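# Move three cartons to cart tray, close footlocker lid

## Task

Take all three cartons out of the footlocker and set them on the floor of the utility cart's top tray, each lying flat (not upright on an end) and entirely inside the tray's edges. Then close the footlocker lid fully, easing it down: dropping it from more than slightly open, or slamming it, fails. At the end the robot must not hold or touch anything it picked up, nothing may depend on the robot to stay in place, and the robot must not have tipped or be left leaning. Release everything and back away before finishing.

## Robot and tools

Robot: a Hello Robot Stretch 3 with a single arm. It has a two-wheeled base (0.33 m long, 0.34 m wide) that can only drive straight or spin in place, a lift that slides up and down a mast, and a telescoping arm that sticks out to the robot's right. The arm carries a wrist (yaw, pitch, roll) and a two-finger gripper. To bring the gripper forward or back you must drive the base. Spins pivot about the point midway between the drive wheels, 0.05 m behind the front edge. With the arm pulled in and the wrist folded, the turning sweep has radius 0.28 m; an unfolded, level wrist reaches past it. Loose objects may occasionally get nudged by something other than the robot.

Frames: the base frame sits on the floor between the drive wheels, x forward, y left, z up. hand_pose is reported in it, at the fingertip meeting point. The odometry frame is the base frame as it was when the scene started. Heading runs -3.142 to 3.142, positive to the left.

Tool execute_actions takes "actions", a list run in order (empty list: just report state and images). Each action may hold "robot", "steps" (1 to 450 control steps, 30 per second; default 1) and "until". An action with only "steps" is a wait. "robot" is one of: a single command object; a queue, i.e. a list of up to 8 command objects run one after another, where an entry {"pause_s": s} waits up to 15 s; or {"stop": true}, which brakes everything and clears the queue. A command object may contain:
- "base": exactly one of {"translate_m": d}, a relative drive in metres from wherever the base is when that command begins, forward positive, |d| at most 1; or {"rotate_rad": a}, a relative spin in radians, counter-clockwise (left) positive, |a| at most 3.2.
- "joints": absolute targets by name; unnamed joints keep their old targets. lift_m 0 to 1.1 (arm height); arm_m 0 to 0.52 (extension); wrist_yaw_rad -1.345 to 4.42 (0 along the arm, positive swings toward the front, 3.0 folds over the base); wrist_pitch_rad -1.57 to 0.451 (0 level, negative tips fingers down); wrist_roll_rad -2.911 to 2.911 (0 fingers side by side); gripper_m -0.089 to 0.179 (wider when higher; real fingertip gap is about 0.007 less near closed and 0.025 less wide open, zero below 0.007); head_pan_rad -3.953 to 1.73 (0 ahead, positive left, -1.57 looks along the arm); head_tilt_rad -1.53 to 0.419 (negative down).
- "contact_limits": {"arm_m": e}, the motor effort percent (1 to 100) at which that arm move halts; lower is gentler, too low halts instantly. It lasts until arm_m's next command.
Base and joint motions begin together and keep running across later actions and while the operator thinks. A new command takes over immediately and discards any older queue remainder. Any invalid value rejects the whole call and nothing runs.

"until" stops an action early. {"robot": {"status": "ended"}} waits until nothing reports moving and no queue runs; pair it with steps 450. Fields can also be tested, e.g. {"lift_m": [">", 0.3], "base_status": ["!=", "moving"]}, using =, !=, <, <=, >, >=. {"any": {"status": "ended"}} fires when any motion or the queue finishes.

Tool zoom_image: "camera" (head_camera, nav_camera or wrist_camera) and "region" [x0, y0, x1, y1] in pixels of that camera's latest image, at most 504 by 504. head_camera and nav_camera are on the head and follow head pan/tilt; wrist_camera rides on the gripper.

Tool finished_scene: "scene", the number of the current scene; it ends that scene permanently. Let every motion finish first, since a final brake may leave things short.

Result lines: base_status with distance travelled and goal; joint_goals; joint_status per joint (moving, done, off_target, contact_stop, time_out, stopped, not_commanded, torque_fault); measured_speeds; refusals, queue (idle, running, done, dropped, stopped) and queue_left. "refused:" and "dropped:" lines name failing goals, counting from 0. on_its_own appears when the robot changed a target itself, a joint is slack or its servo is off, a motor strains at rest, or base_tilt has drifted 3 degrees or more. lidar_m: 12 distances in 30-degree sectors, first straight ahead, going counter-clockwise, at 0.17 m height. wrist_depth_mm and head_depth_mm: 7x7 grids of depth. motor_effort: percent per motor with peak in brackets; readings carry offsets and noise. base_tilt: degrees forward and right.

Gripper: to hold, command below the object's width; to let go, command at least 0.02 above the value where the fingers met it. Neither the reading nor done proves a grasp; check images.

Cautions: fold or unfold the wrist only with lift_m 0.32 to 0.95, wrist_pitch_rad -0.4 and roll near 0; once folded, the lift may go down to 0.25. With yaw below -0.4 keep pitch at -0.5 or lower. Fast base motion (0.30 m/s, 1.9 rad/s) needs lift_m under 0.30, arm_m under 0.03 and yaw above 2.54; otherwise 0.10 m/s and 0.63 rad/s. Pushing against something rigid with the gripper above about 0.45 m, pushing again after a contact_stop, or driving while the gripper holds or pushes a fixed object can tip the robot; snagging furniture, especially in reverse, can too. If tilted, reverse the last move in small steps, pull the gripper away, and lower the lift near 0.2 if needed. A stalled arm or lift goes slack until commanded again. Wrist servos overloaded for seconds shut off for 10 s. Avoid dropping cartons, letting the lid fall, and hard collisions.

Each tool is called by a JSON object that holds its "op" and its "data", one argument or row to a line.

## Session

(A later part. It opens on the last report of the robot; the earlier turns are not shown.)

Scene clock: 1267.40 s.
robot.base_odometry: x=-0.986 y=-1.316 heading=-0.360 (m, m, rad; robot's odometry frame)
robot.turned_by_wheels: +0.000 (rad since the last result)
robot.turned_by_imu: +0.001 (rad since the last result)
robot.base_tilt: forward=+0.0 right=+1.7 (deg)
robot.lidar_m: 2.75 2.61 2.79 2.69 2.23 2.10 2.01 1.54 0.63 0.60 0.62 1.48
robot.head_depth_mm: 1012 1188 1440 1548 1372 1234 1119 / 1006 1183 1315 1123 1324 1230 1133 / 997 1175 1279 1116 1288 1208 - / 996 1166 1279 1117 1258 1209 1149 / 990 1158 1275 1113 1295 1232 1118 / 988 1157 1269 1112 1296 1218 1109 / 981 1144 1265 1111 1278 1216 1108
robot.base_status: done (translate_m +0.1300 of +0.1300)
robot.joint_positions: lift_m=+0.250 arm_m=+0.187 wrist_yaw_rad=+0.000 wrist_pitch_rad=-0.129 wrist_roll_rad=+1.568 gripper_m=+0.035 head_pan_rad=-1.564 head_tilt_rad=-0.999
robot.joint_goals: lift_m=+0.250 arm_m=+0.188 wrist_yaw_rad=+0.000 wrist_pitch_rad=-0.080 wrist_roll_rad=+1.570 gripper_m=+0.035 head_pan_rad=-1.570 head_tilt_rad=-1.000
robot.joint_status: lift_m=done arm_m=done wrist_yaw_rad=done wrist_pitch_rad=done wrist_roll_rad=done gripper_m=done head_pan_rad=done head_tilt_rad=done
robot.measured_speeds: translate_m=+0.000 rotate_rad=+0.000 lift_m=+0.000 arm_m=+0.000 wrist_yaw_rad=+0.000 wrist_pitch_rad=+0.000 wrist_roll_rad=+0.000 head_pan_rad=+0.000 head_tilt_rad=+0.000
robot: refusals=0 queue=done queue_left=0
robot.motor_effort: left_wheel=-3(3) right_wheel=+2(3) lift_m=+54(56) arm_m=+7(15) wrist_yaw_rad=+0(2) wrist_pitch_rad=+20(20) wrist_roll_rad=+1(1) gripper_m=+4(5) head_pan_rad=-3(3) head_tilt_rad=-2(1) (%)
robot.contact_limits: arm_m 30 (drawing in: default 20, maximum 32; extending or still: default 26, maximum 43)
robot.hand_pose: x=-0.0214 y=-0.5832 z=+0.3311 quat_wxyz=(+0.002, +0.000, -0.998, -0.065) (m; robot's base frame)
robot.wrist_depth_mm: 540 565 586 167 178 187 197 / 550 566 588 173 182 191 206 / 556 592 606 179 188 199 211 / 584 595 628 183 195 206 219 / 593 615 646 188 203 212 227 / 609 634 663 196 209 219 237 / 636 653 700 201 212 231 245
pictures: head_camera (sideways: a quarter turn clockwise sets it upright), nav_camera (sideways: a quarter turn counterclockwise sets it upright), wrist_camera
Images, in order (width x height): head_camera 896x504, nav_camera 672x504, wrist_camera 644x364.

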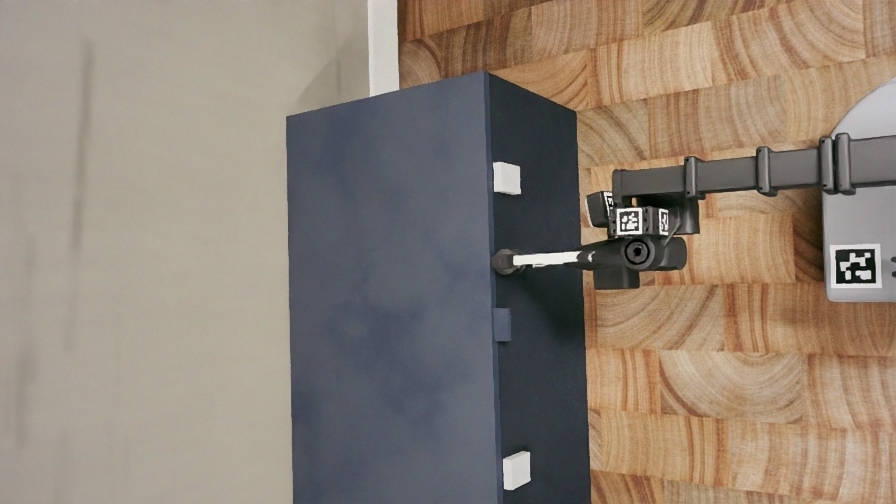

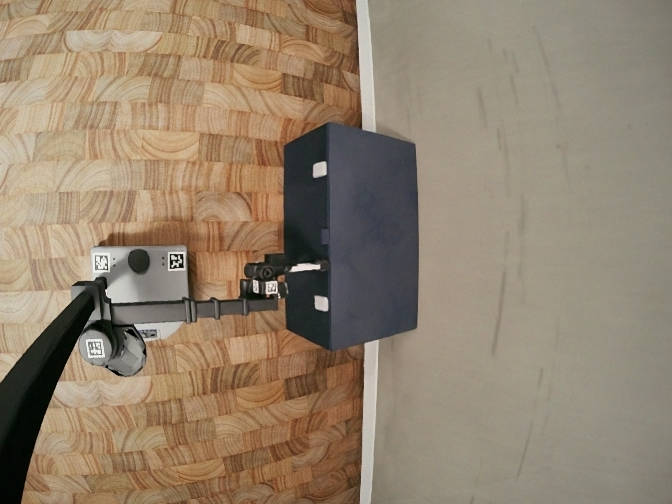

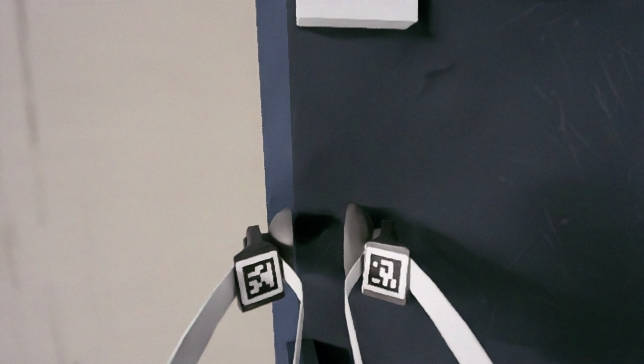

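{"op": "execute_actions", "data": {
  "actions": [
    {"robot":{"joints":{"arm_m":0.192},"contact_limits":{"arm_m":30}},"steps":30,"until":{"robot":{"status":"ended"}}},
    {"robot":{"joints":{"lift_m":0.268}},"steps":60,"until":{"robot":{"status":"ended"}}}
  ]
}}

Scene clock: 1273.53 s.
robot.base_odometry: x=-0.986 y=-1.316 heading=-0.360 (m, m, rad; robot's odometry frame)
robot.turned_by_wheels: +0.000 (rad since the last result)
robot.turned_by_imu: +0.001 (rad since the last result)
robot.base_tilt: forward=-0.1 right=+1.7 (deg)
robot.lidar_m: 2.74 2.60 2.80 2.69 2.24 2.10 2.01 1.54 0.63 0.60 0.62 1.48
robot.head_depth_mm: 1015 1181 1443 1549 1372 1235 1124 / 1009 1183 1313 1129 1324 1225 1135 / 1001 1172 1278 1119 1276 1216 - / 992 1169 1276 1118 1229 1209 1148 / 990 1165 1275 1112 1300 1223 1108 / 983 1151 1262 1110 1291 1220 1110 / 982 1145 1260 1105 1274 1218 1106
robot.base_status: done (translate_m +0.1300 of +0.1300)
robot.joint_positions: lift_m=+0.267 arm_m=+0.191 wrist_yaw_rad=+0.001 wrist_pitch_rad=-0.165 wrist_roll_rad=+1.568 gripper_m=+0.035 head_pan_rad=-1.564 head_tilt_rad=-0.999
robot.joint_goals: lift_m=+0.268 arm_m=+0.192 wrist_yaw_rad=+0.000 wrist_pitch_rad=-0.080 wrist_roll_rad=+1.570 gripper_m=+0.035 head_pan_rad=-1.570 head_tilt_rad=-1.000
robot.joint_status: lift_m=done arm_m=done wrist_yaw_rad=done wrist_pitch_rad=done wrist_roll_rad=done gripper_m=done head_pan_rad=done head_tilt_rad=done
robot.measured_speeds: translate_m=+0.000 rotate_rad=+0.000 lift_m=+0.000 arm_m=+0.000 wrist_yaw_rad=+0.000 wrist_pitch_rad=+0.000 wrist_roll_rad=+0.000 head_pan_rad=+0.000 head_tilt_rad=+0.000
robot: refusals=0 queue=done queue_left=0
robot.on_its_own: wrist_pitch_rad is at rest, and its effort (+35) is outside its rest range (-20 to +32)
robot.motor_effort: left_wheel=-2(2) right_wheel=+2(3) lift_m=+57(55) arm_m=+6(15) wrist_yaw_rad=-1(1) wrist_pitch_rad=+35(35) wrist_roll_rad=+1(1) gripper_m=+9(9) head_pan_rad=-3(3) head_tilt_rad=+0(2) (%)
robot.contact_limits: arm_m 30 (drawing in: default 20, maximum 32; extending or still: default 26, maximum 43)
robot.hand_pose: x=-0.0212 y=-0.5850 z=+0.3399 quat_wxyz=(+0.002, +0.000, -0.997, -0.083) (m; robot's base frame)
robot.wrist_depth_mm: 517 547 576 165 176 190 203 / 533 560 594 173 184 195 210 / 547 580 602 178 190 202 219 / 559 588 624 182 195 208 227 / 573 598 651 189 204 218 235 / 594 637 647 194 210 226 245 / 607 660 688 204 214 235 255
pictures: head_camera (sideways: a quarter turn clockwise sets it upright), nav_camera (sideways: a quarter turn counterclockwise sets it upright), wrist_camera
Images, in order (width x height): head_camera 896x504, nav_camera 672x504, wrist_camera 644x364.

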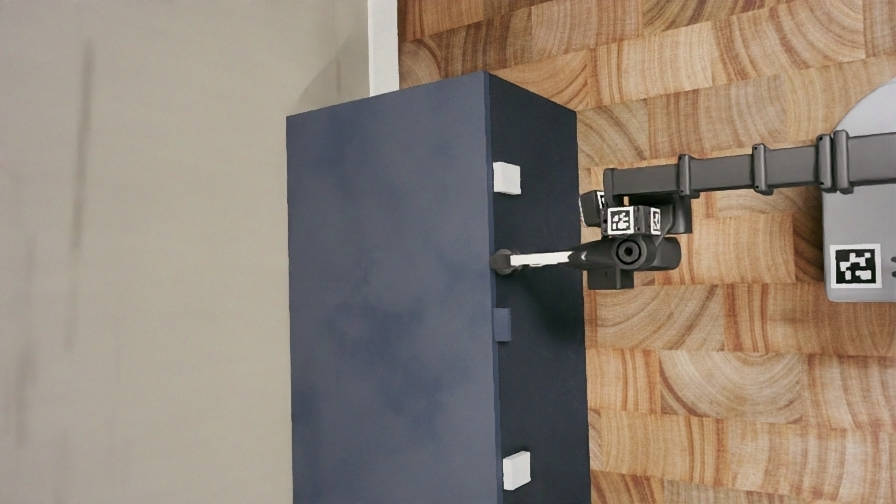

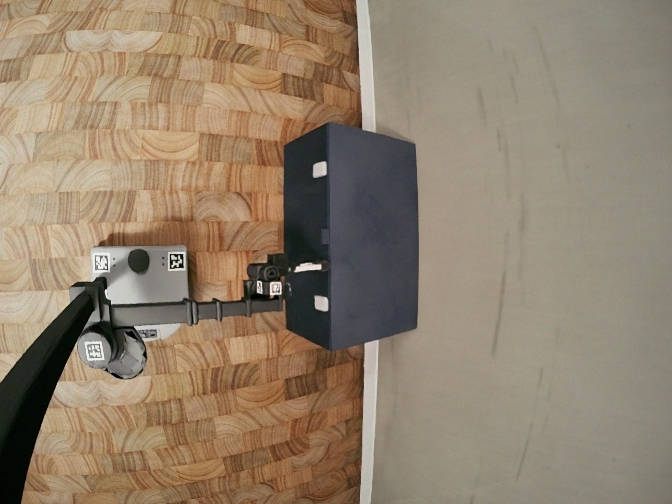

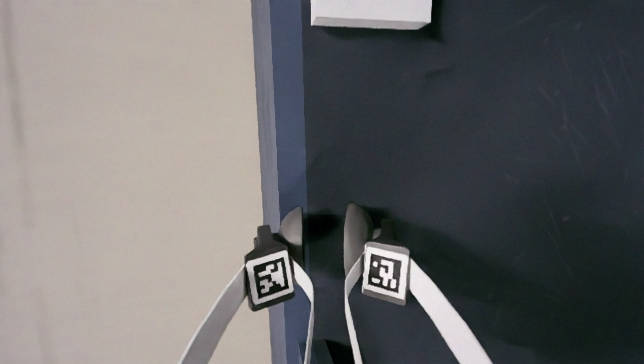

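{"op": "execute_actions", "data": {
  "actions": [
    {"robot":[{"joints":{"arm_m":0.16}},{"joints":{"lift_m":0.153,"wrist_pitch_rad":0.3,"gripper_m":-0.01}},{"joints":{"arm_m":0.192},"contact_limits":{"arm_m":30}}],"steps":200,"until":{"robot":{"status":"ended"}}}
  ]
}}

Scene clock: 1290.93 s.
robot.base_odometry: x=-0.986 y=-1.316 heading=-0.360 (m, m, rad; robot's odometry frame)
robot.turned_by_wheels: +0.000 (rad since the last result)
robot.turned_by_imu: +0.001 (rad since the last result)
robot.base_tilt: forward=-0.1 right=+1.6 (deg)
robot.lidar_m: 2.74 2.60 2.79 2.69 2.24 2.09 2.01 1.54 0.63 0.60 0.62 1.47
robot.head_depth_mm: 1016 1188 1438 1544 1373 1228 1125 / 1006 1186 1306 1126 1334 1231 1130 / 999 1173 1279 1117 1308 1216 - / 996 1164 1269 1114 1260 1204 1140 / 990 1162 1274 1110 1293 1226 1110 / 986 1150 1267 1109 1297 1217 1107 / 983 1148 1257 1105 1288 1223 1108
robot.base_status: done (translate_m +0.1300 of +0.1300)
robot.joint_positions: lift_m=+0.153 arm_m=+0.190 wrist_yaw_rad=-0.002 wrist_pitch_rad=+0.266 wrist_roll_rad=+1.568 gripper_m=-0.010 head_pan_rad=-1.564 head_tilt_rad=-0.999
robot.joint_goals: lift_m=+0.153 arm_m=+0.192 wrist_yaw_rad=+0.000 wrist_pitch_rad=+0.300 wrist_roll_rad=+1.570 gripper_m=-0.010 head_pan_rad=-1.570 head_tilt_rad=-1.000
robot.joint_status: lift_m=done arm_m=done wrist_yaw_rad=done wrist_pitch_rad=done wrist_roll_rad=done gripper_m=done head_pan_rad=done head_tilt_rad=done
robot.measured_speeds: translate_m=+0.000 rotate_rad=+0.000 lift_m=+0.000 arm_m=+0.000 wrist_yaw_rad=+0.000 wrist_pitch_rad=+0.000 wrist_roll_rad=+0.000 head_pan_rad=+0.000 head_tilt_rad=+0.000
robot: refusals=0 queue=done queue_left=0
robot.on_its_own: arm_m is at rest, and its effort (+22) is outside its rest range (-14 to +14)
robot.motor_effort: left_wheel=-5(5) right_wheel=+8(8) lift_m=+36(51) arm_m=+22(23) wrist_yaw_rad=+2(2) wrist_pitch_rad=+14(35) wrist_roll_rad=+0(1) gripper_m=-7(81) head_pan_rad=-3(3) head_tilt_rad=-2(0) (%)
robot.contact_limits: arm_m 30 (drawing in: default 20, maximum 32; extending or still: default 26, maximum 43)
robot.hand_pose: x=-0.0219 y=-0.5882 z=+0.3358 quat_wxyz=(+0.002, -0.001, -0.991, +0.132) (m; robot's base frame)
robot.wrist_depth_mm: 743 716 634 161 152 145 137 / 749 706 669 167 156 148 141 / 791 737 684 171 162 152 145 / 832 747 699 178 166 157 148 / 848 782 734 179 171 161 151 / 896 813 756 - 175 166 157 / 906 870 758 194 184 170 160
pictures: head_camera (sideways: a quarter turn clockwise sets it upright), nav_camera (sideways: a quarter turn counterclockwise sets it upright), wrist_camera
Images, in order (width x height): head_camera 896x504, nav_camera 672x504, wrist_camera 644x364.

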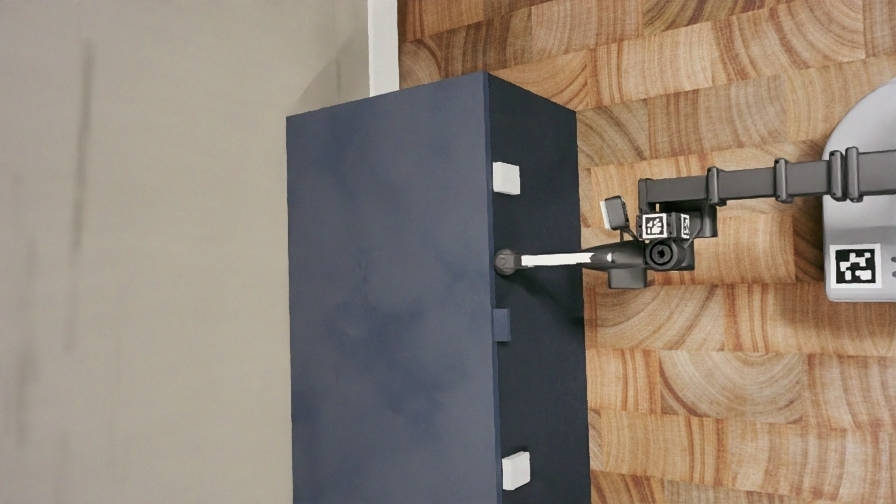

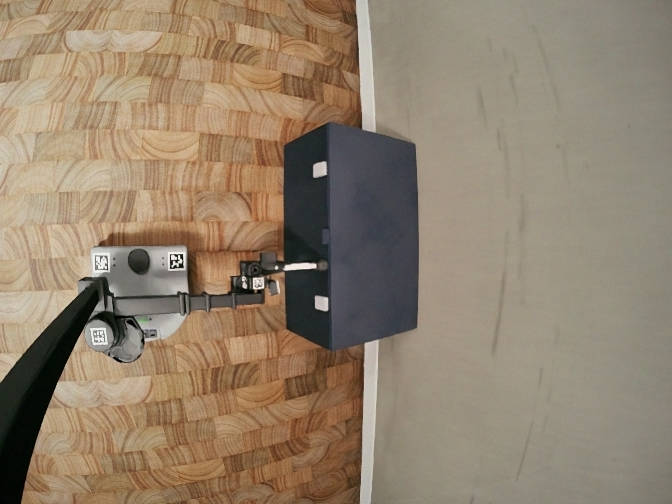

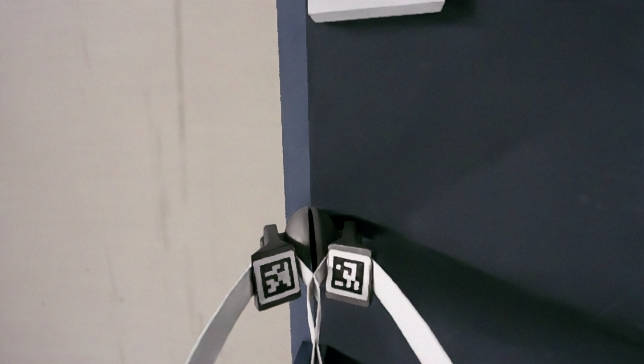

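{"op": "execute_actions", "data": {
  "actions": [
    {"robot":[{"joints":{"arm_m":0.175}},{"joints":{"lift_m":0.159}},{"joints":{"arm_m":0.192},"contact_limits":{"arm_m":30}},{"joints":{"lift_m":0.2,"arm_m":0.193},"contact_limits":{"arm_m":30}}],"steps":200,"until":{"robot":{"status":"ended"}}}
  ]
}}

Scene clock: 1301.17 s.
robot.base_odometry: x=-0.986 y=-1.316 heading=-0.360 (m, m, rad; robot's odometry frame)
robot.turned_by_wheels: +0.000 (rad since the last result)
robot.turned_by_imu: +0.002 (rad since the last result)
robot.base_tilt: forward=+0.0 right=+1.6 (deg)
robot.lidar_m: 2.74 2.61 2.80 2.69 2.24 2.10 2.01 1.54 0.63 0.60 0.62 1.48
robot.head_depth_mm: 1010 1187 1434 1545 1371 1240 1126 / 1005 1178 1314 1102 1325 1234 1136 / 1003 1172 1270 1116 1293 1219 - / 997 1163 1257 1097 1242 1209 1149 / 989 1157 1257 1087 1297 1223 1111 / 982 1158 1256 1084 1291 1220 1109 / 981 1149 1254 1079 1281 1217 1102
robot.base_status: done (translate_m +0.1300 of +0.1300)
robot.joint_positions: lift_m=+0.199 arm_m=+0.192 wrist_yaw_rad=-0.002 wrist_pitch_rad=+0.286 wrist_roll_rad=+1.568 gripper_m=-0.010 head_pan_rad=-1.564 head_tilt_rad=-0.999
robot.joint_goals: lift_m=+0.200 arm_m=+0.193 wrist_yaw_rad=+0.000 wrist_pitch_rad=+0.300 wrist_roll_rad=+1.570 gripper_m=-0.010 head_pan_rad=-1.570 head_tilt_rad=-1.000
robot.joint_status: lift_m=done arm_m=done wrist_yaw_rad=done wrist_pitch_rad=done wrist_roll_rad=done gripper_m=done head_pan_rad=done head_tilt_rad=done
robot.measured_speeds: translate_m=+0.000 rotate_rad=+0.000 lift_m=+0.000 arm_m=+0.000 wrist_yaw_rad=+0.000 wrist_pitch_rad=+0.000 wrist_roll_rad=+0.000 head_pan_rad=+0.000 head_tilt_rad=+0.000
robot: refusals=0 queue=done queue_left=0
robot.motor_effort: left_wheel=-4(5) right_wheel=+4(7) lift_m=+57(58) arm_m=+12(24) wrist_yaw_rad=+2(3) wrist_pitch_rad=+6(14) wrist_roll_rad=+1(1) gripper_m=-7(9) head_pan_rad=-3(3) head_tilt_rad=-1(1) (%)
robot.contact_limits: arm_m 30 (drawing in: default 20, maximum 32; extending or still: default 26, maximum 43)
robot.hand_pose: x=-0.0219 y=-0.5894 z=+0.3871 quat_wxyz=(+0.002, -0.001, -0.990, +0.142) (m; robot's base frame)
robot.wrist_depth_mm: 748 689 671 186 157 140 134 / 780 709 669 191 154 145 137 / 809 758 688 194 159 148 140 / 817 767 723 230 163 153 144 / 886 784 742 - 169 157 148 / 907 832 773 - 172 162 152 / 970 858 784 253 371 166 155
pictures: head_camera (sideways: a quarter turn clockwise sets it upright), nav_camera (sideways: a quarter turn counterclockwise sets it upright), wrist_camera
Images, in order (width x height): head_camera 896x504, nav_camera 672x504, wrist_camera 644x364.

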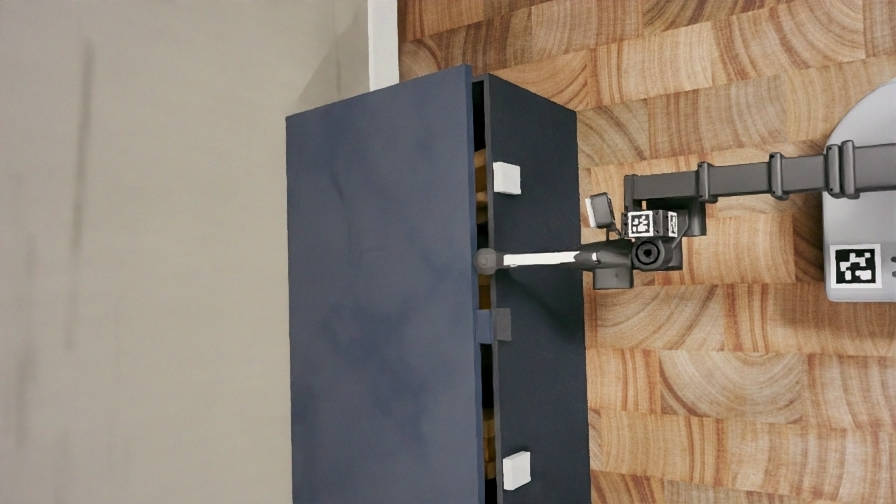

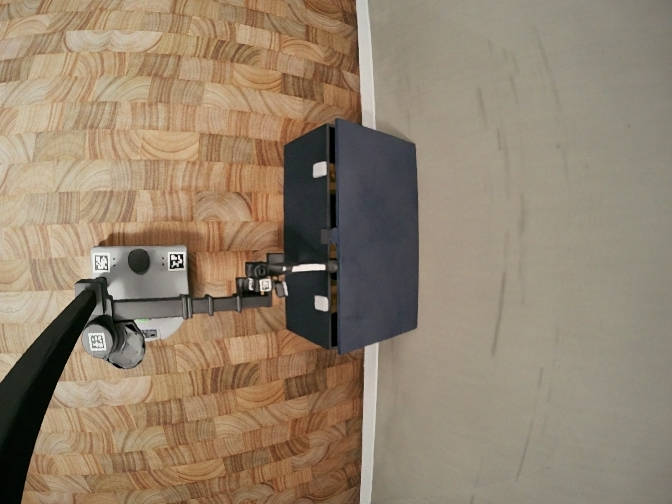

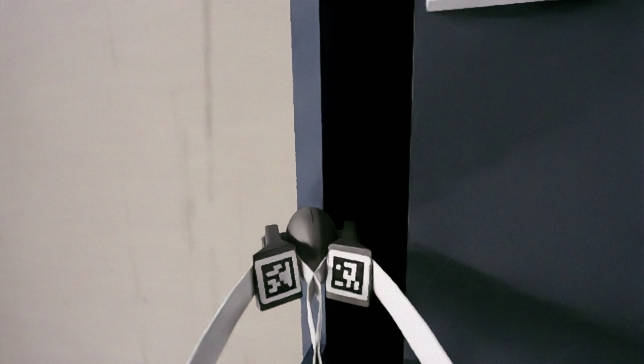

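{"op": "execute_actions", "data": {
  "actions": [
    {"robot":{"joints":{"arm_m":0.196},"contact_limits":{"arm_m":30}},"steps":30,"until":{"robot":{"status":"ended"}}},
    {"robot":{"joints":{"gripper_m":0.018,"arm_m":0.199},"contact_limits":{"arm_m":32}},"steps":30,"until":{"robot":{"status":"ended"}}}
  ]
}}

Scene clock: 1310.17 s.
robot.base_odometry: x=-0.986 y=-1.316 heading=-0.360 (m, m, rad; robot's odometry frame)
robot.turned_by_wheels: +0.000 (rad since the last result)
robot.turned_by_imu: +0.001 (rad since the last result)
robot.base_tilt: forward=+0.0 right=+1.6 (deg)
robot.lidar_m: 2.74 2.60 2.79 2.69 2.23 2.10 2.01 1.54 0.63 0.60 0.62 1.48
robot.head_depth_mm: 1013 1185 1443 1537 1369 1234 1122 / 1013 1183 1305 1096 1331 1232 1133 / 1003 1174 1258 1100 1299 1230 - / 993 1168 1259 1099 1232 1209 1139 / 996 1160 1260 1075 1297 1225 1111 / 987 1159 1252 1078 1301 1219 1105 / 981 1145 1243 1069 1273 1218 1107
robot.base_status: done (translate_m +0.1300 of +0.1300)
robot.joint_positions: lift_m=+0.200 arm_m=+0.198 wrist_yaw_rad=-0.002 wrist_pitch_rad=+0.321 wrist_roll_rad=+1.568 gripper_m=+0.018 head_pan_rad=-1.564 head_tilt_rad=-0.999
robot.joint_goals: lift_m=+0.200 arm_m=+0.199 wrist_yaw_rad=+0.000 wrist_pitch_rad=+0.300 wrist_roll_rad=+1.570 gripper_m=+0.018 head_pan_rad=-1.570 head_tilt_rad=-1.000
robot.joint_status: lift_m=done arm_m=done wrist_yaw_rad=done wrist_pitch_rad=done wrist_roll_rad=done gripper_m=done head_pan_rad=done head_tilt_rad=done
robot.measured_speeds: translate_m=+0.000 rotate_rad=+0.000 lift_m=+0.000 arm_m=+0.000 wrist_yaw_rad=+0.000 wrist_pitch_rad=+0.000 wrist_roll_rad=+0.000 head_pan_rad=+0.000 head_tilt_rad=+0.000
robot: refusals=0 queue=done queue_left=0
robot.motor_effort: left_wheel=-3(4) right_wheel=+4(4) lift_m=+56(56) arm_m=+13(17) wrist_yaw_rad=+2(2) wrist_pitch_rad=-9(11) wrist_roll_rad=+1(1) gripper_m=+11(83) head_pan_rad=-3(3) head_tilt_rad=+0(1) (%)
robot.contact_limits: arm_m 32 (drawing in: default 20, maximum 32; extending or still: default 26, maximum 43)
robot.hand_pose: x=-0.0219 y=-0.5934 z=+0.3958 quat_wxyz=(+0.002, -0.001, -0.987, +0.159) (m; robot's base frame)
robot.wrist_depth_mm: 772 708 655 187 311 135 127 / 803 743 666 193 328 139 129 / 854 773 702 197 336 142 133 / 876 794 726 202 353 146 137 / 916 831 756 - 364 150 140 / 948 873 806 215 167 156 144 / - 909 785 266 332 160 148
pictures: head_camera (sideways: a quarter turn clockwise sets it upright), nav_camera (sideways: a quarter turn counterclockwise sets it upright), wrist_camera
Images, in order (width x height): head_camera 896x504, nav_camera 672x504, wrist_camera 644x364.

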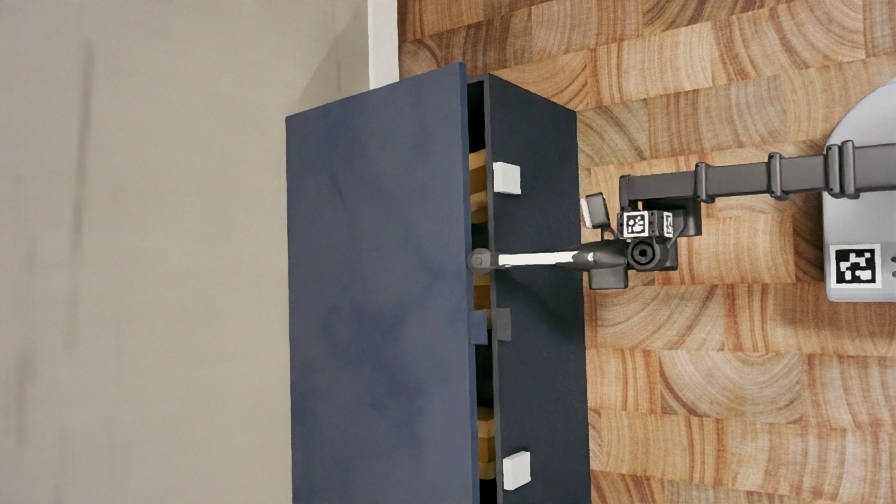

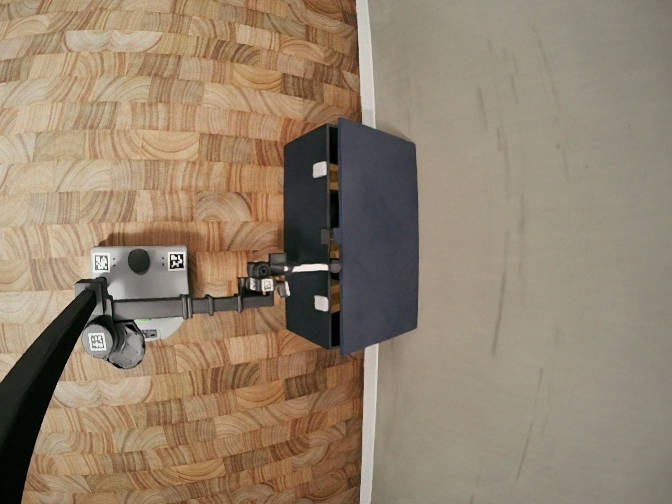

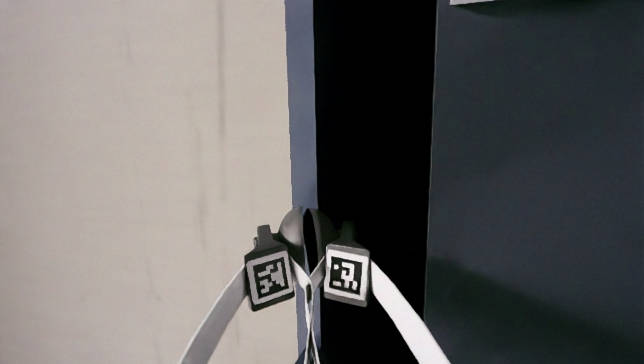

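{"op": "execute_actions", "data": {
  "actions": [
    {"robot":{"joints":{"gripper_m":0.036,"arm_m":0.202},"contact_limits":{"arm_m":32}},"steps":30,"until":{"robot":{"status":"ended"}}}
  ]
}}

Scene clock: 1315.53 s.
robot.base_odometry: x=-0.986 y=-1.316 heading=-0.360 (m, m, rad; robot's odometry frame)
robot.turned_by_wheels: +0.000 (rad since the last result)
robot.turned_by_imu: +0.001 (rad since the last result)
robot.base_tilt: forward=+0.0 right=+1.6 (deg)
robot.lidar_m: 2.74 2.59 2.79 2.70 2.23 2.10 2.01 1.54 0.63 0.60 0.62 1.48
robot.head_depth_mm: 1015 1187 1444 1549 1373 1230 1123 / 1008 1181 1314 1105 1329 1232 1136 / 1000 1175 1259 1102 1293 1224 - / 994 1167 1258 1101 1212 1211 1140 / 990 1153 1256 1074 1294 1221 1109 / 992 1156 1259 1083 1294 1221 1113 / 982 1143 1245 1072 1282 1218 1105
robot.base_status: done (translate_m +0.1300 of +0.1300)
robot.joint_positions: lift_m=+0.200 arm_m=+0.200 wrist_yaw_rad=-0.002 wrist_pitch_rad=+0.336 wrist_roll_rad=+1.568 gripper_m=+0.036 head_pan_rad=-1.564 head_tilt_rad=-0.999
robot.joint_goals: lift_m=+0.200 arm_m=+0.202 wrist_yaw_rad=+0.000 wrist_pitch_rad=+0.300 wrist_roll_rad=+1.570 gripper_m=+0.036 head_pan_rad=-1.570 head_tilt_rad=-1.000
robot.joint_status: lift_m=done arm_m=done wrist_yaw_rad=done wrist_pitch_rad=done wrist_roll_rad=done gripper_m=done head_pan_rad=done head_tilt_rad=done
robot.measured_speeds: translate_m=+0.000 rotate_rad=+0.000 lift_m=+0.000 arm_m=+0.000 wrist_yaw_rad=+0.000 wrist_pitch_rad=+0.000 wrist_roll_rad=+0.000 head_pan_rad=+0.000 head_tilt_rad=+0.000
robot: refusals=0 queue=done queue_left=0
robot.on_its_own: arm_m is at rest, and its effort (+15) is outside its rest range (-14 to +14)
robot.motor_effort: left_wheel=-4(4) right_wheel=+4(4) lift_m=+55(55) arm_m=+15(14) wrist_yaw_rad=+2(2) wrist_pitch_rad=-15(15) wrist_roll_rad=+1(1) gripper_m=+16(78) head_pan_rad=-3(3) head_tilt_rad=-1(1) (%)
robot.contact_limits: arm_m 32 (drawing in: default 20, maximum 32; extending or still: default 26, maximum 43)
robot.hand_pose: x=-0.0219 y=-0.5952 z=+0.3998 quat_wxyz=(+0.002, -0.001, -0.986, +0.167) (m; robot's base frame)
robot.wrist_depth_mm: 779 727 640 180 339 132 123 / 815 743 679 186 356 136 127 / 874 776 714 191 367 140 130 / 897 807 715 196 325 143 133 / 956 837 753 198 344 147 137 / 991 891 804 232 357 152 140 / - 922 795 238 319 156 144
pictures: head_camera (sideways: a quarter turn clockwise sets it upright), nav_camera (sideways: a quarter turn counterclockwise sets it upright), wrist_camera
Images, in order (width x height): head_camera 896x504, nav_camera 672x504, wrist_camera 644x364.

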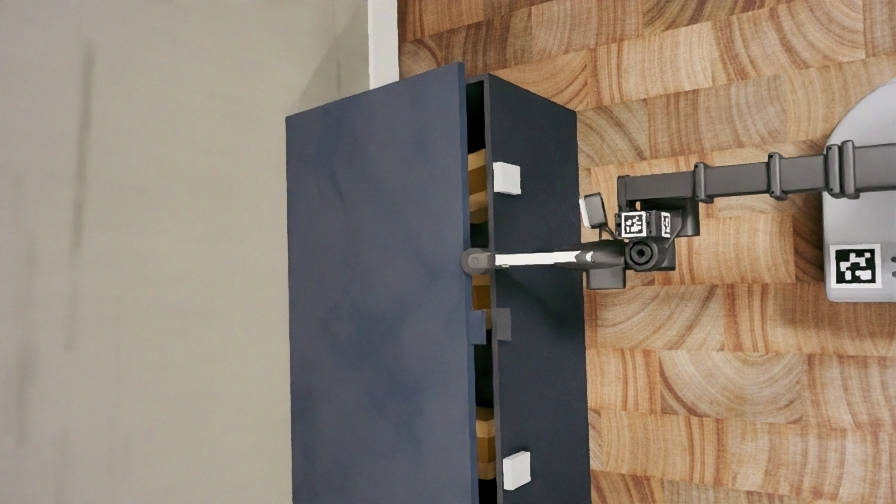

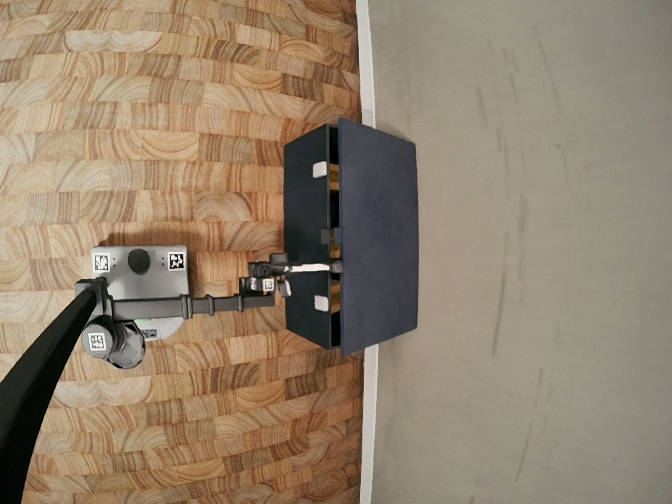

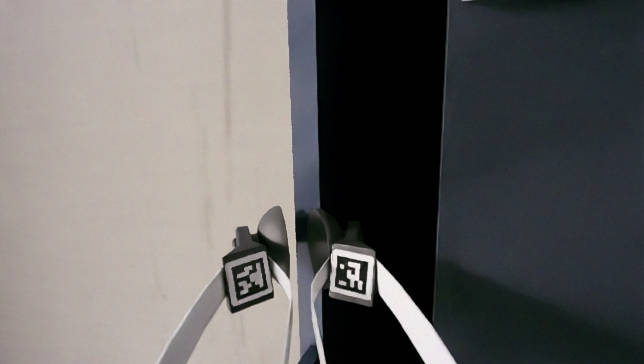

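{"op": "execute_actions", "data": {
  "actions": [
    {"robot":[{"joints":{"lift_m":0.17,"arm_m":0.198},"contact_limits":{"arm_m":32}},{"joints":{"lift_m":0.148,"arm_m":0.194},"contact_limits":{"arm_m":32}}],"steps":100,"until":{"robot":{"status":"ended"}}}
  ]
}}

Scene clock: 1337.07 s.
robot.base_odometry: x=-0.986 y=-1.316 heading=-0.360 (m, m, rad; robot's odometry frame)
robot.turned_by_wheels: +0.000 (rad since the last result)
robot.turned_by_imu: +0.001 (rad since the last result)
robot.base_tilt: forward=+0.0 right=+1.6 (deg)
robot.lidar_m: 2.73 2.61 2.79 2.69 2.23 2.09 2.01 1.54 0.63 0.60 0.62 1.47
robot.head_depth_mm: 1013 1193 1447 1551 1373 1233 1121 / 1005 1179 1315 1125 1330 1232 1134 / 1004 1170 1276 1106 1304 1216 - / 998 1162 1274 1110 1263 1210 1142 / 985 1161 1261 1099 1296 1225 1110 / 988 1153 1265 1097 1298 1216 1107 / 978 1145 1265 1093 1283 1216 1102
robot.base_status: done (translate_m +0.1300 of +0.1300)
robot.joint_positions: lift_m=+0.148 arm_m=+0.193 wrist_yaw_rad=-0.002 wrist_pitch_rad=+0.347 wrist_roll_rad=+1.568 gripper_m=+0.036 head_pan_rad=-1.564 head_tilt_rad=-0.999
robot.joint_goals: lift_m=+0.148 arm_m=+0.194 wrist_yaw_rad=+0.000 wrist_pitch_rad=+0.300 wrist_roll_rad=+1.570 gripper_m=+0.036 head_pan_rad=-1.570 head_tilt_rad=-1.000
robot.joint_status: lift_m=done arm_m=done wrist_yaw_rad=done wrist_pitch_rad=done wrist_roll_rad=done gripper_m=done head_pan_rad=done head_tilt_rad=done
robot.measured_speeds: translate_m=+0.000 rotate_rad=+0.000 lift_m=+0.000 arm_m=+0.000 wrist_yaw_rad=+0.000 wrist_pitch_rad=+0.000 wrist_roll_rad=+0.000 head_pan_rad=+0.000 head_tilt_rad=+0.000
robot: refusals=0 queue=done queue_left=0
robot.motor_effort: left_wheel=-4(4) right_wheel=+5(6) lift_m=+27(53) arm_m=+10(15) wrist_yaw_rad=+2(3) wrist_pitch_rad=-19(29) wrist_roll_rad=+1(1) gripper_m=+15(15) head_pan_rad=-3(3) head_tilt_rad=+0(1) (%)
robot.contact_limits: arm_m 32 (drawing in: default 20, maximum 32; extending or still: default 26, maximum 43)
robot.hand_pose: x=-0.0218 y=-0.5872 z=+0.3513 quat_wxyz=(+0.002, -0.001, -0.985, +0.172) (m; robot's base frame)
robot.wrist_depth_mm: 827 730 680 163 148 138 129 / 865 772 705 168 154 142 132 / 885 809 715 174 158 146 135 / 936 796 763 180 162 149 139 / - 869 781 187 168 154 143 / - 893 837 194 170 159 147 / - 927 840 199 180 163 151
pictures: head_camera (sideways: a quarter turn clockwise sets it upright), nav_camera (sideways: a quarter turn counterclockwise sets it upright), wrist_camera
Images, in order (width x height): head_camera 896x504, nav_camera 672x504, wrist_camera 644x364.

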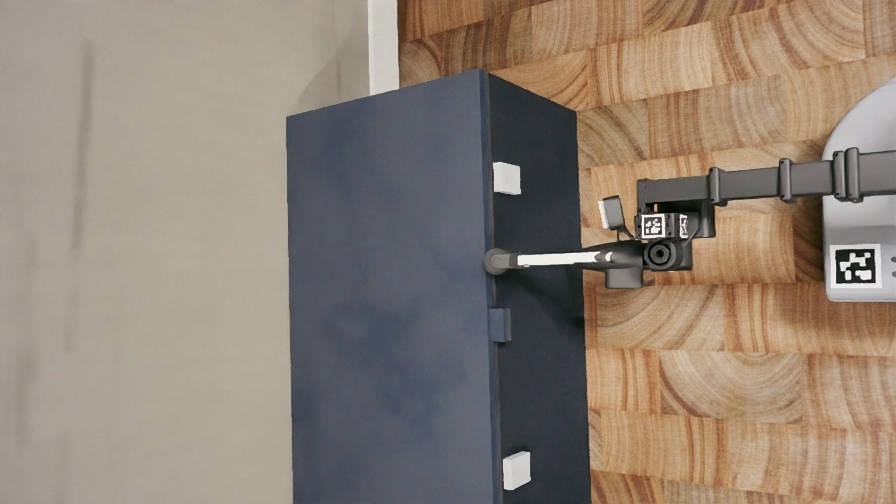

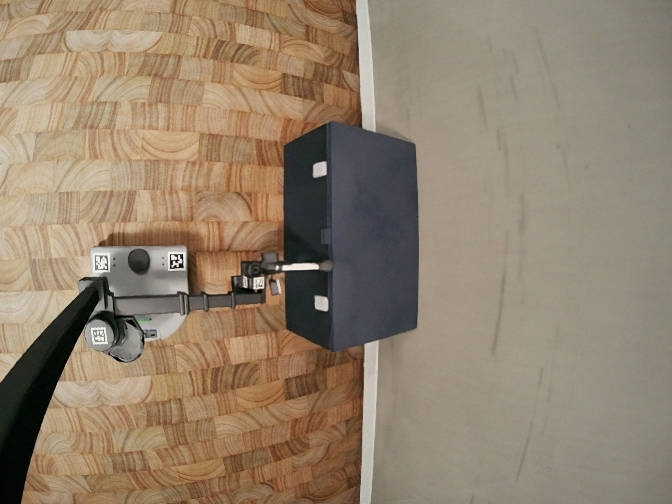

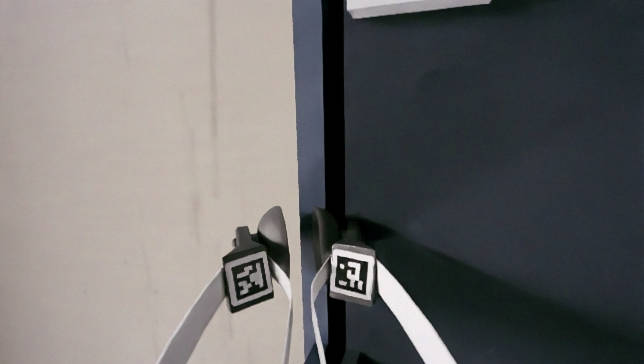

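{"op": "execute_actions", "data": {
  "actions": []
}}

Scene clock: 1372.27 s.
robot.base_odometry: x=-0.986 y=-1.316 heading=-0.360 (m, m, rad; robot's odometry frame)
robot.turned_by_wheels: +0.000 (rad since the last result)
robot.turned_by_imu: +0.001 (rad since the last result)
robot.base_tilt: forward=+0.0 right=+1.6 (deg)
robot.lidar_m: 2.74 2.60 2.79 2.69 2.23 2.10 2.01 1.54 0.63 0.60 0.62 1.47
robot.head_depth_mm: 1012 1189 1438 1542 1374 1239 1122 / 1008 1183 1313 1129 1330 1236 1134 / 1000 1177 1278 1115 1304 1213 - / 998 1169 1270 1109 1267 1209 1147 / 988 1162 1267 1099 1304 1226 1113 / 987 1156 1266 1100 1286 1219 1108 / 978 1145 1262 1092 1276 1222 1105
robot.base_status: done (translate_m +0.1300 of +0.1300)
robot.joint_positions: lift_m=+0.148 arm_m=+0.193 wrist_yaw_rad=-0.002 wrist_pitch_rad=+0.347 wrist_roll_rad=+1.568 gripper_m=+0.036 head_pan_rad=-1.564 head_tilt_rad=-0.999
robot.joint_goals: lift_m=+0.148 arm_m=+0.194 wrist_yaw_rad=+0.000 wrist_pitch_rad=+0.300 wrist_roll_rad=+1.570 gripper_m=+0.036 head_pan_rad=-1.570 head_tilt_rad=-1.000
robot.joint_status: lift_m=done arm_m=done wrist_yaw_rad=done wrist_pitch_rad=done wrist_roll_rad=done gripper_m=done head_pan_rad=done head_tilt_rad=done
robot.measured_speeds: translate_m=+0.000 rotate_rad=+0.000 lift_m=+0.000 arm_m=+0.000 wrist_yaw_rad=+0.000 wrist_pitch_rad=+0.000 wrist_roll_rad=+0.000 head_pan_rad=+0.000 head_tilt_rad=+0.000
robot: refusals=0 queue=done queue_left=0
robot.motor_effort: left_wheel=-4(4) right_wheel=+5(6) lift_m=+27(27) arm_m=+10(10) wrist_yaw_rad=+2(1) wrist_pitch_rad=-19(19) wrist_roll_rad=+0(1) gripper_m=+16(15) head_pan_rad=-2(3) head_tilt_rad=+0(1) (%)
robot.contact_limits: arm_m 32 (drawing in: default 20, maximum 32; extending or still: default 26, maximum 43)
robot.hand_pose: x=-0.0218 y=-0.5872 z=+0.3513 quat_wxyz=(+0.002, -0.001, -0.985, +0.172) (m; robot's base frame)
robot.wrist_depth_mm: 827 739 661 164 148 138 129 / 836 766 708 169 154 142 132 / 902 802 720 174 158 146 136 / 950 836 726 180 163 150 139 / - 869 784 189 167 154 142 / - 898 856 197 170 160 147 / - 971 826 199 180 164 150
pictures: head_camera (sideways: a quarter turn clockwise sets it upright), nav_camera (sideways: a quarter turn counterclockwise sets it upright), wrist_camera
Images, in order (width x height): head_camera 896x504, nav_camera 672x504, wrist_camera 644x364.

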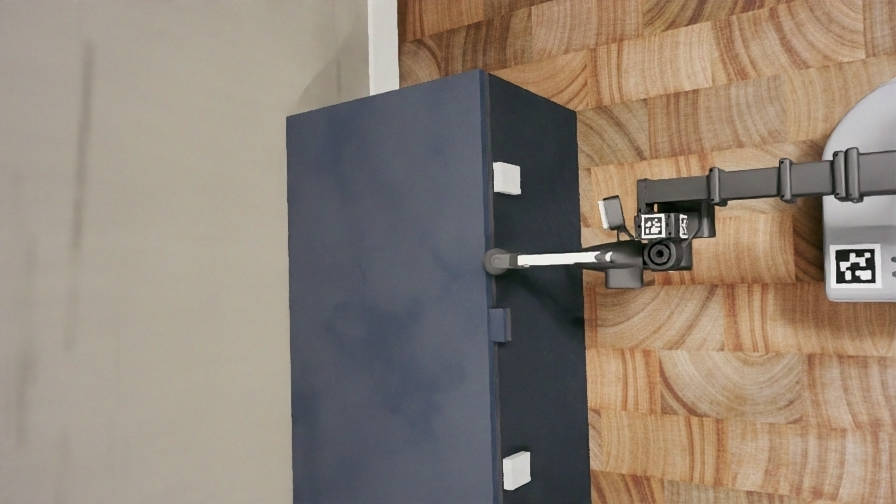

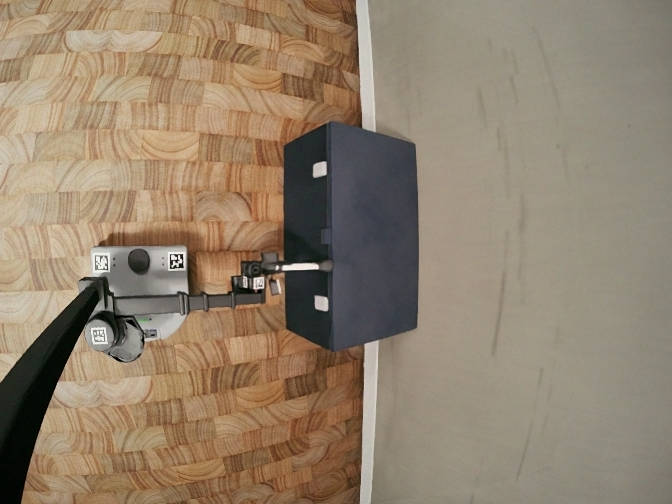

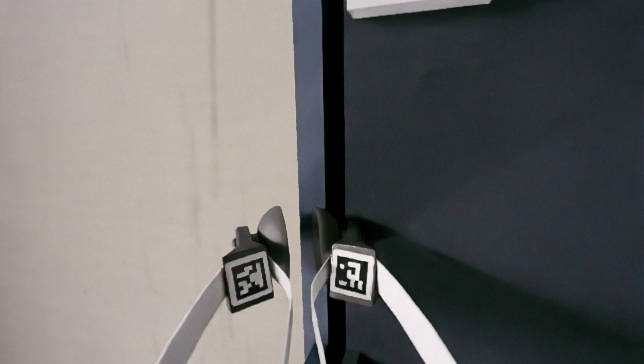

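{"op": "execute_actions", "data": {
  "actions": [
    {"robot":{"joints":{"lift_m":0.134}},"steps":60,"until":{"robot":{"status":"ended"}}}
  ]
}}

{"op": "zoom_image", "data": {
  "camera": "wrist_camera",
  "region": [230,150,410,310]
}}

Scene clock: 1398.30 s.
robot.base_odometry: x=-0.986 y=-1.316 heading=-0.360 (m, m, rad; robot's odometry frame)
robot.turned_by_wheels: +0.000 (rad since the last result)
robot.turned_by_imu: +0.001 (rad since the last result)
robot.base_tilt: forward=+0.0 right=+1.6 (deg)
robot.lidar_m: 2.74 2.60 2.79 2.69 2.24 2.10 2.01 1.54 0.63 0.60 0.62 1.47
robot.head_depth_mm: 1010 1187 1441 1553 1367 1230 1119 / 1004 1182 1313 1123 1328 1228 1134 / 1005 1173 1281 1117 1304 1211 - / 997 1171 1273 1120 1268 1203 1142 / 990 1161 1273 1112 1301 1224 1115 / 987 1153 1270 1111 1301 1220 1110 / 984 1146 1267 1106 1285 1217 1111
robot.base_status: done (translate_m +0.1300 of +0.1300)
robot.joint_positions: lift_m=+0.135 arm_m=+0.193 wrist_yaw_rad=-0.002 wrist_pitch_rad=+0.353 wrist_roll_rad=+1.568 gripper_m=+0.036 head_pan_rad=-1.564 head_tilt_rad=-0.999
robot.joint_goals: lift_m=+0.134 arm_m=+0.194 wrist_yaw_rad=+0.000 wrist_pitch_rad=+0.300 wrist_roll_rad=+1.570 gripper_m=+0.036 head_pan_rad=-1.570 head_tilt_rad=-1.000
robot.joint_status: lift_m=done arm_m=done wrist_yaw_rad=done wrist_pitch_rad=done wrist_roll_rad=done gripper_m=done head_pan_rad=done head_tilt_rad=done
robot.measured_speeds: translate_m=+0.000 rotate_rad=+0.000 lift_m=+0.000 arm_m=+0.000 wrist_yaw_rad=+0.000 wrist_pitch_rad=+0.000 wrist_roll_rad=+0.000 head_pan_rad=+0.000 head_tilt_rad=+0.000
robot: refusals=0 queue=done queue_left=0
robot.on_its_own: wrist_pitch_rad is at rest, and its effort (-22) is outside its rest range (-20 to +32)
robot.motor_effort: left_wheel=-4(4) right_wheel=+5(6) lift_m=+24(20) arm_m=+10(10) wrist_yaw_rad=+2(2) wrist_pitch_rad=-22(23) wrist_roll_rad=+0(1) gripper_m=+16(15) head_pan_rad=-3(3) head_tilt_rad=-1(1) (%)
robot.contact_limits: arm_m 32 (drawing in: default 20, maximum 32; extending or still: default 26, maximum 43)
robot.hand_pose: x=-0.0218 y=-0.5867 z=+0.3390 quat_wxyz=(+0.002, -0.001, -0.985, +0.175) (m; robot's base frame)
robot.wrist_depth_mm: 824 756 675 162 149 138 129 / 858 760 688 167 153 142 131 / 884 815 727 172 158 146 135 / 946 834 757 178 162 149 139 / - 871 808 187 168 154 143 / - 910 840 193 171 157 146 / - 949 835 194 180 162 150
pictures: head_camera (sideways: a quarter turn clockwise sets it upright), nav_camera (sideways: a quarter turn counterclockwise sets it upright), wrist_camera
Images, in order (width x height): head_camera 896x504, nav_camera 672x504, wrist_camera 644x364.

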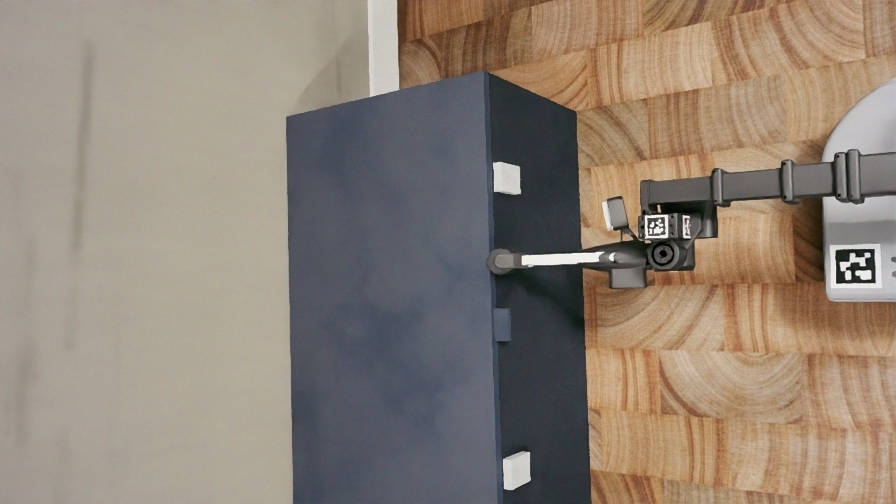

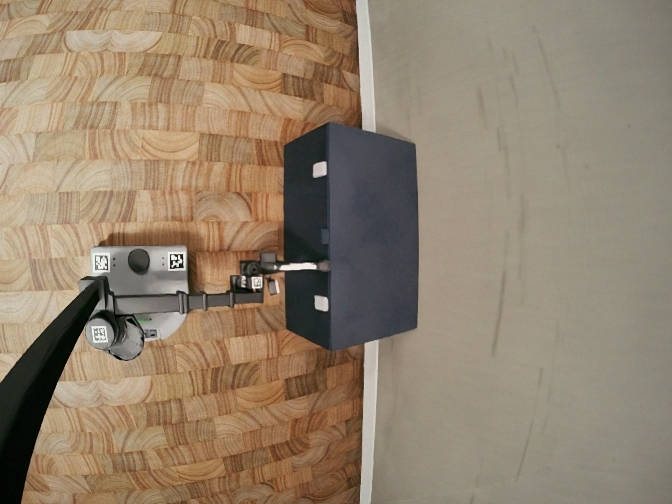

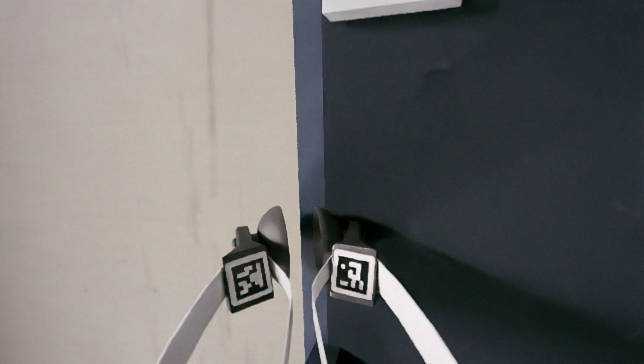

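Region (230, 150, 410, 310) of wrist_camera's 644x364 image, scaled by 2.800.

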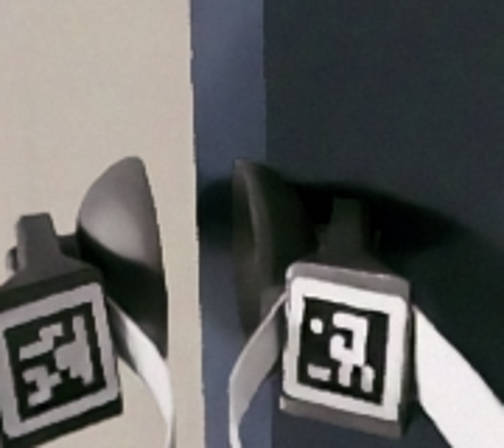

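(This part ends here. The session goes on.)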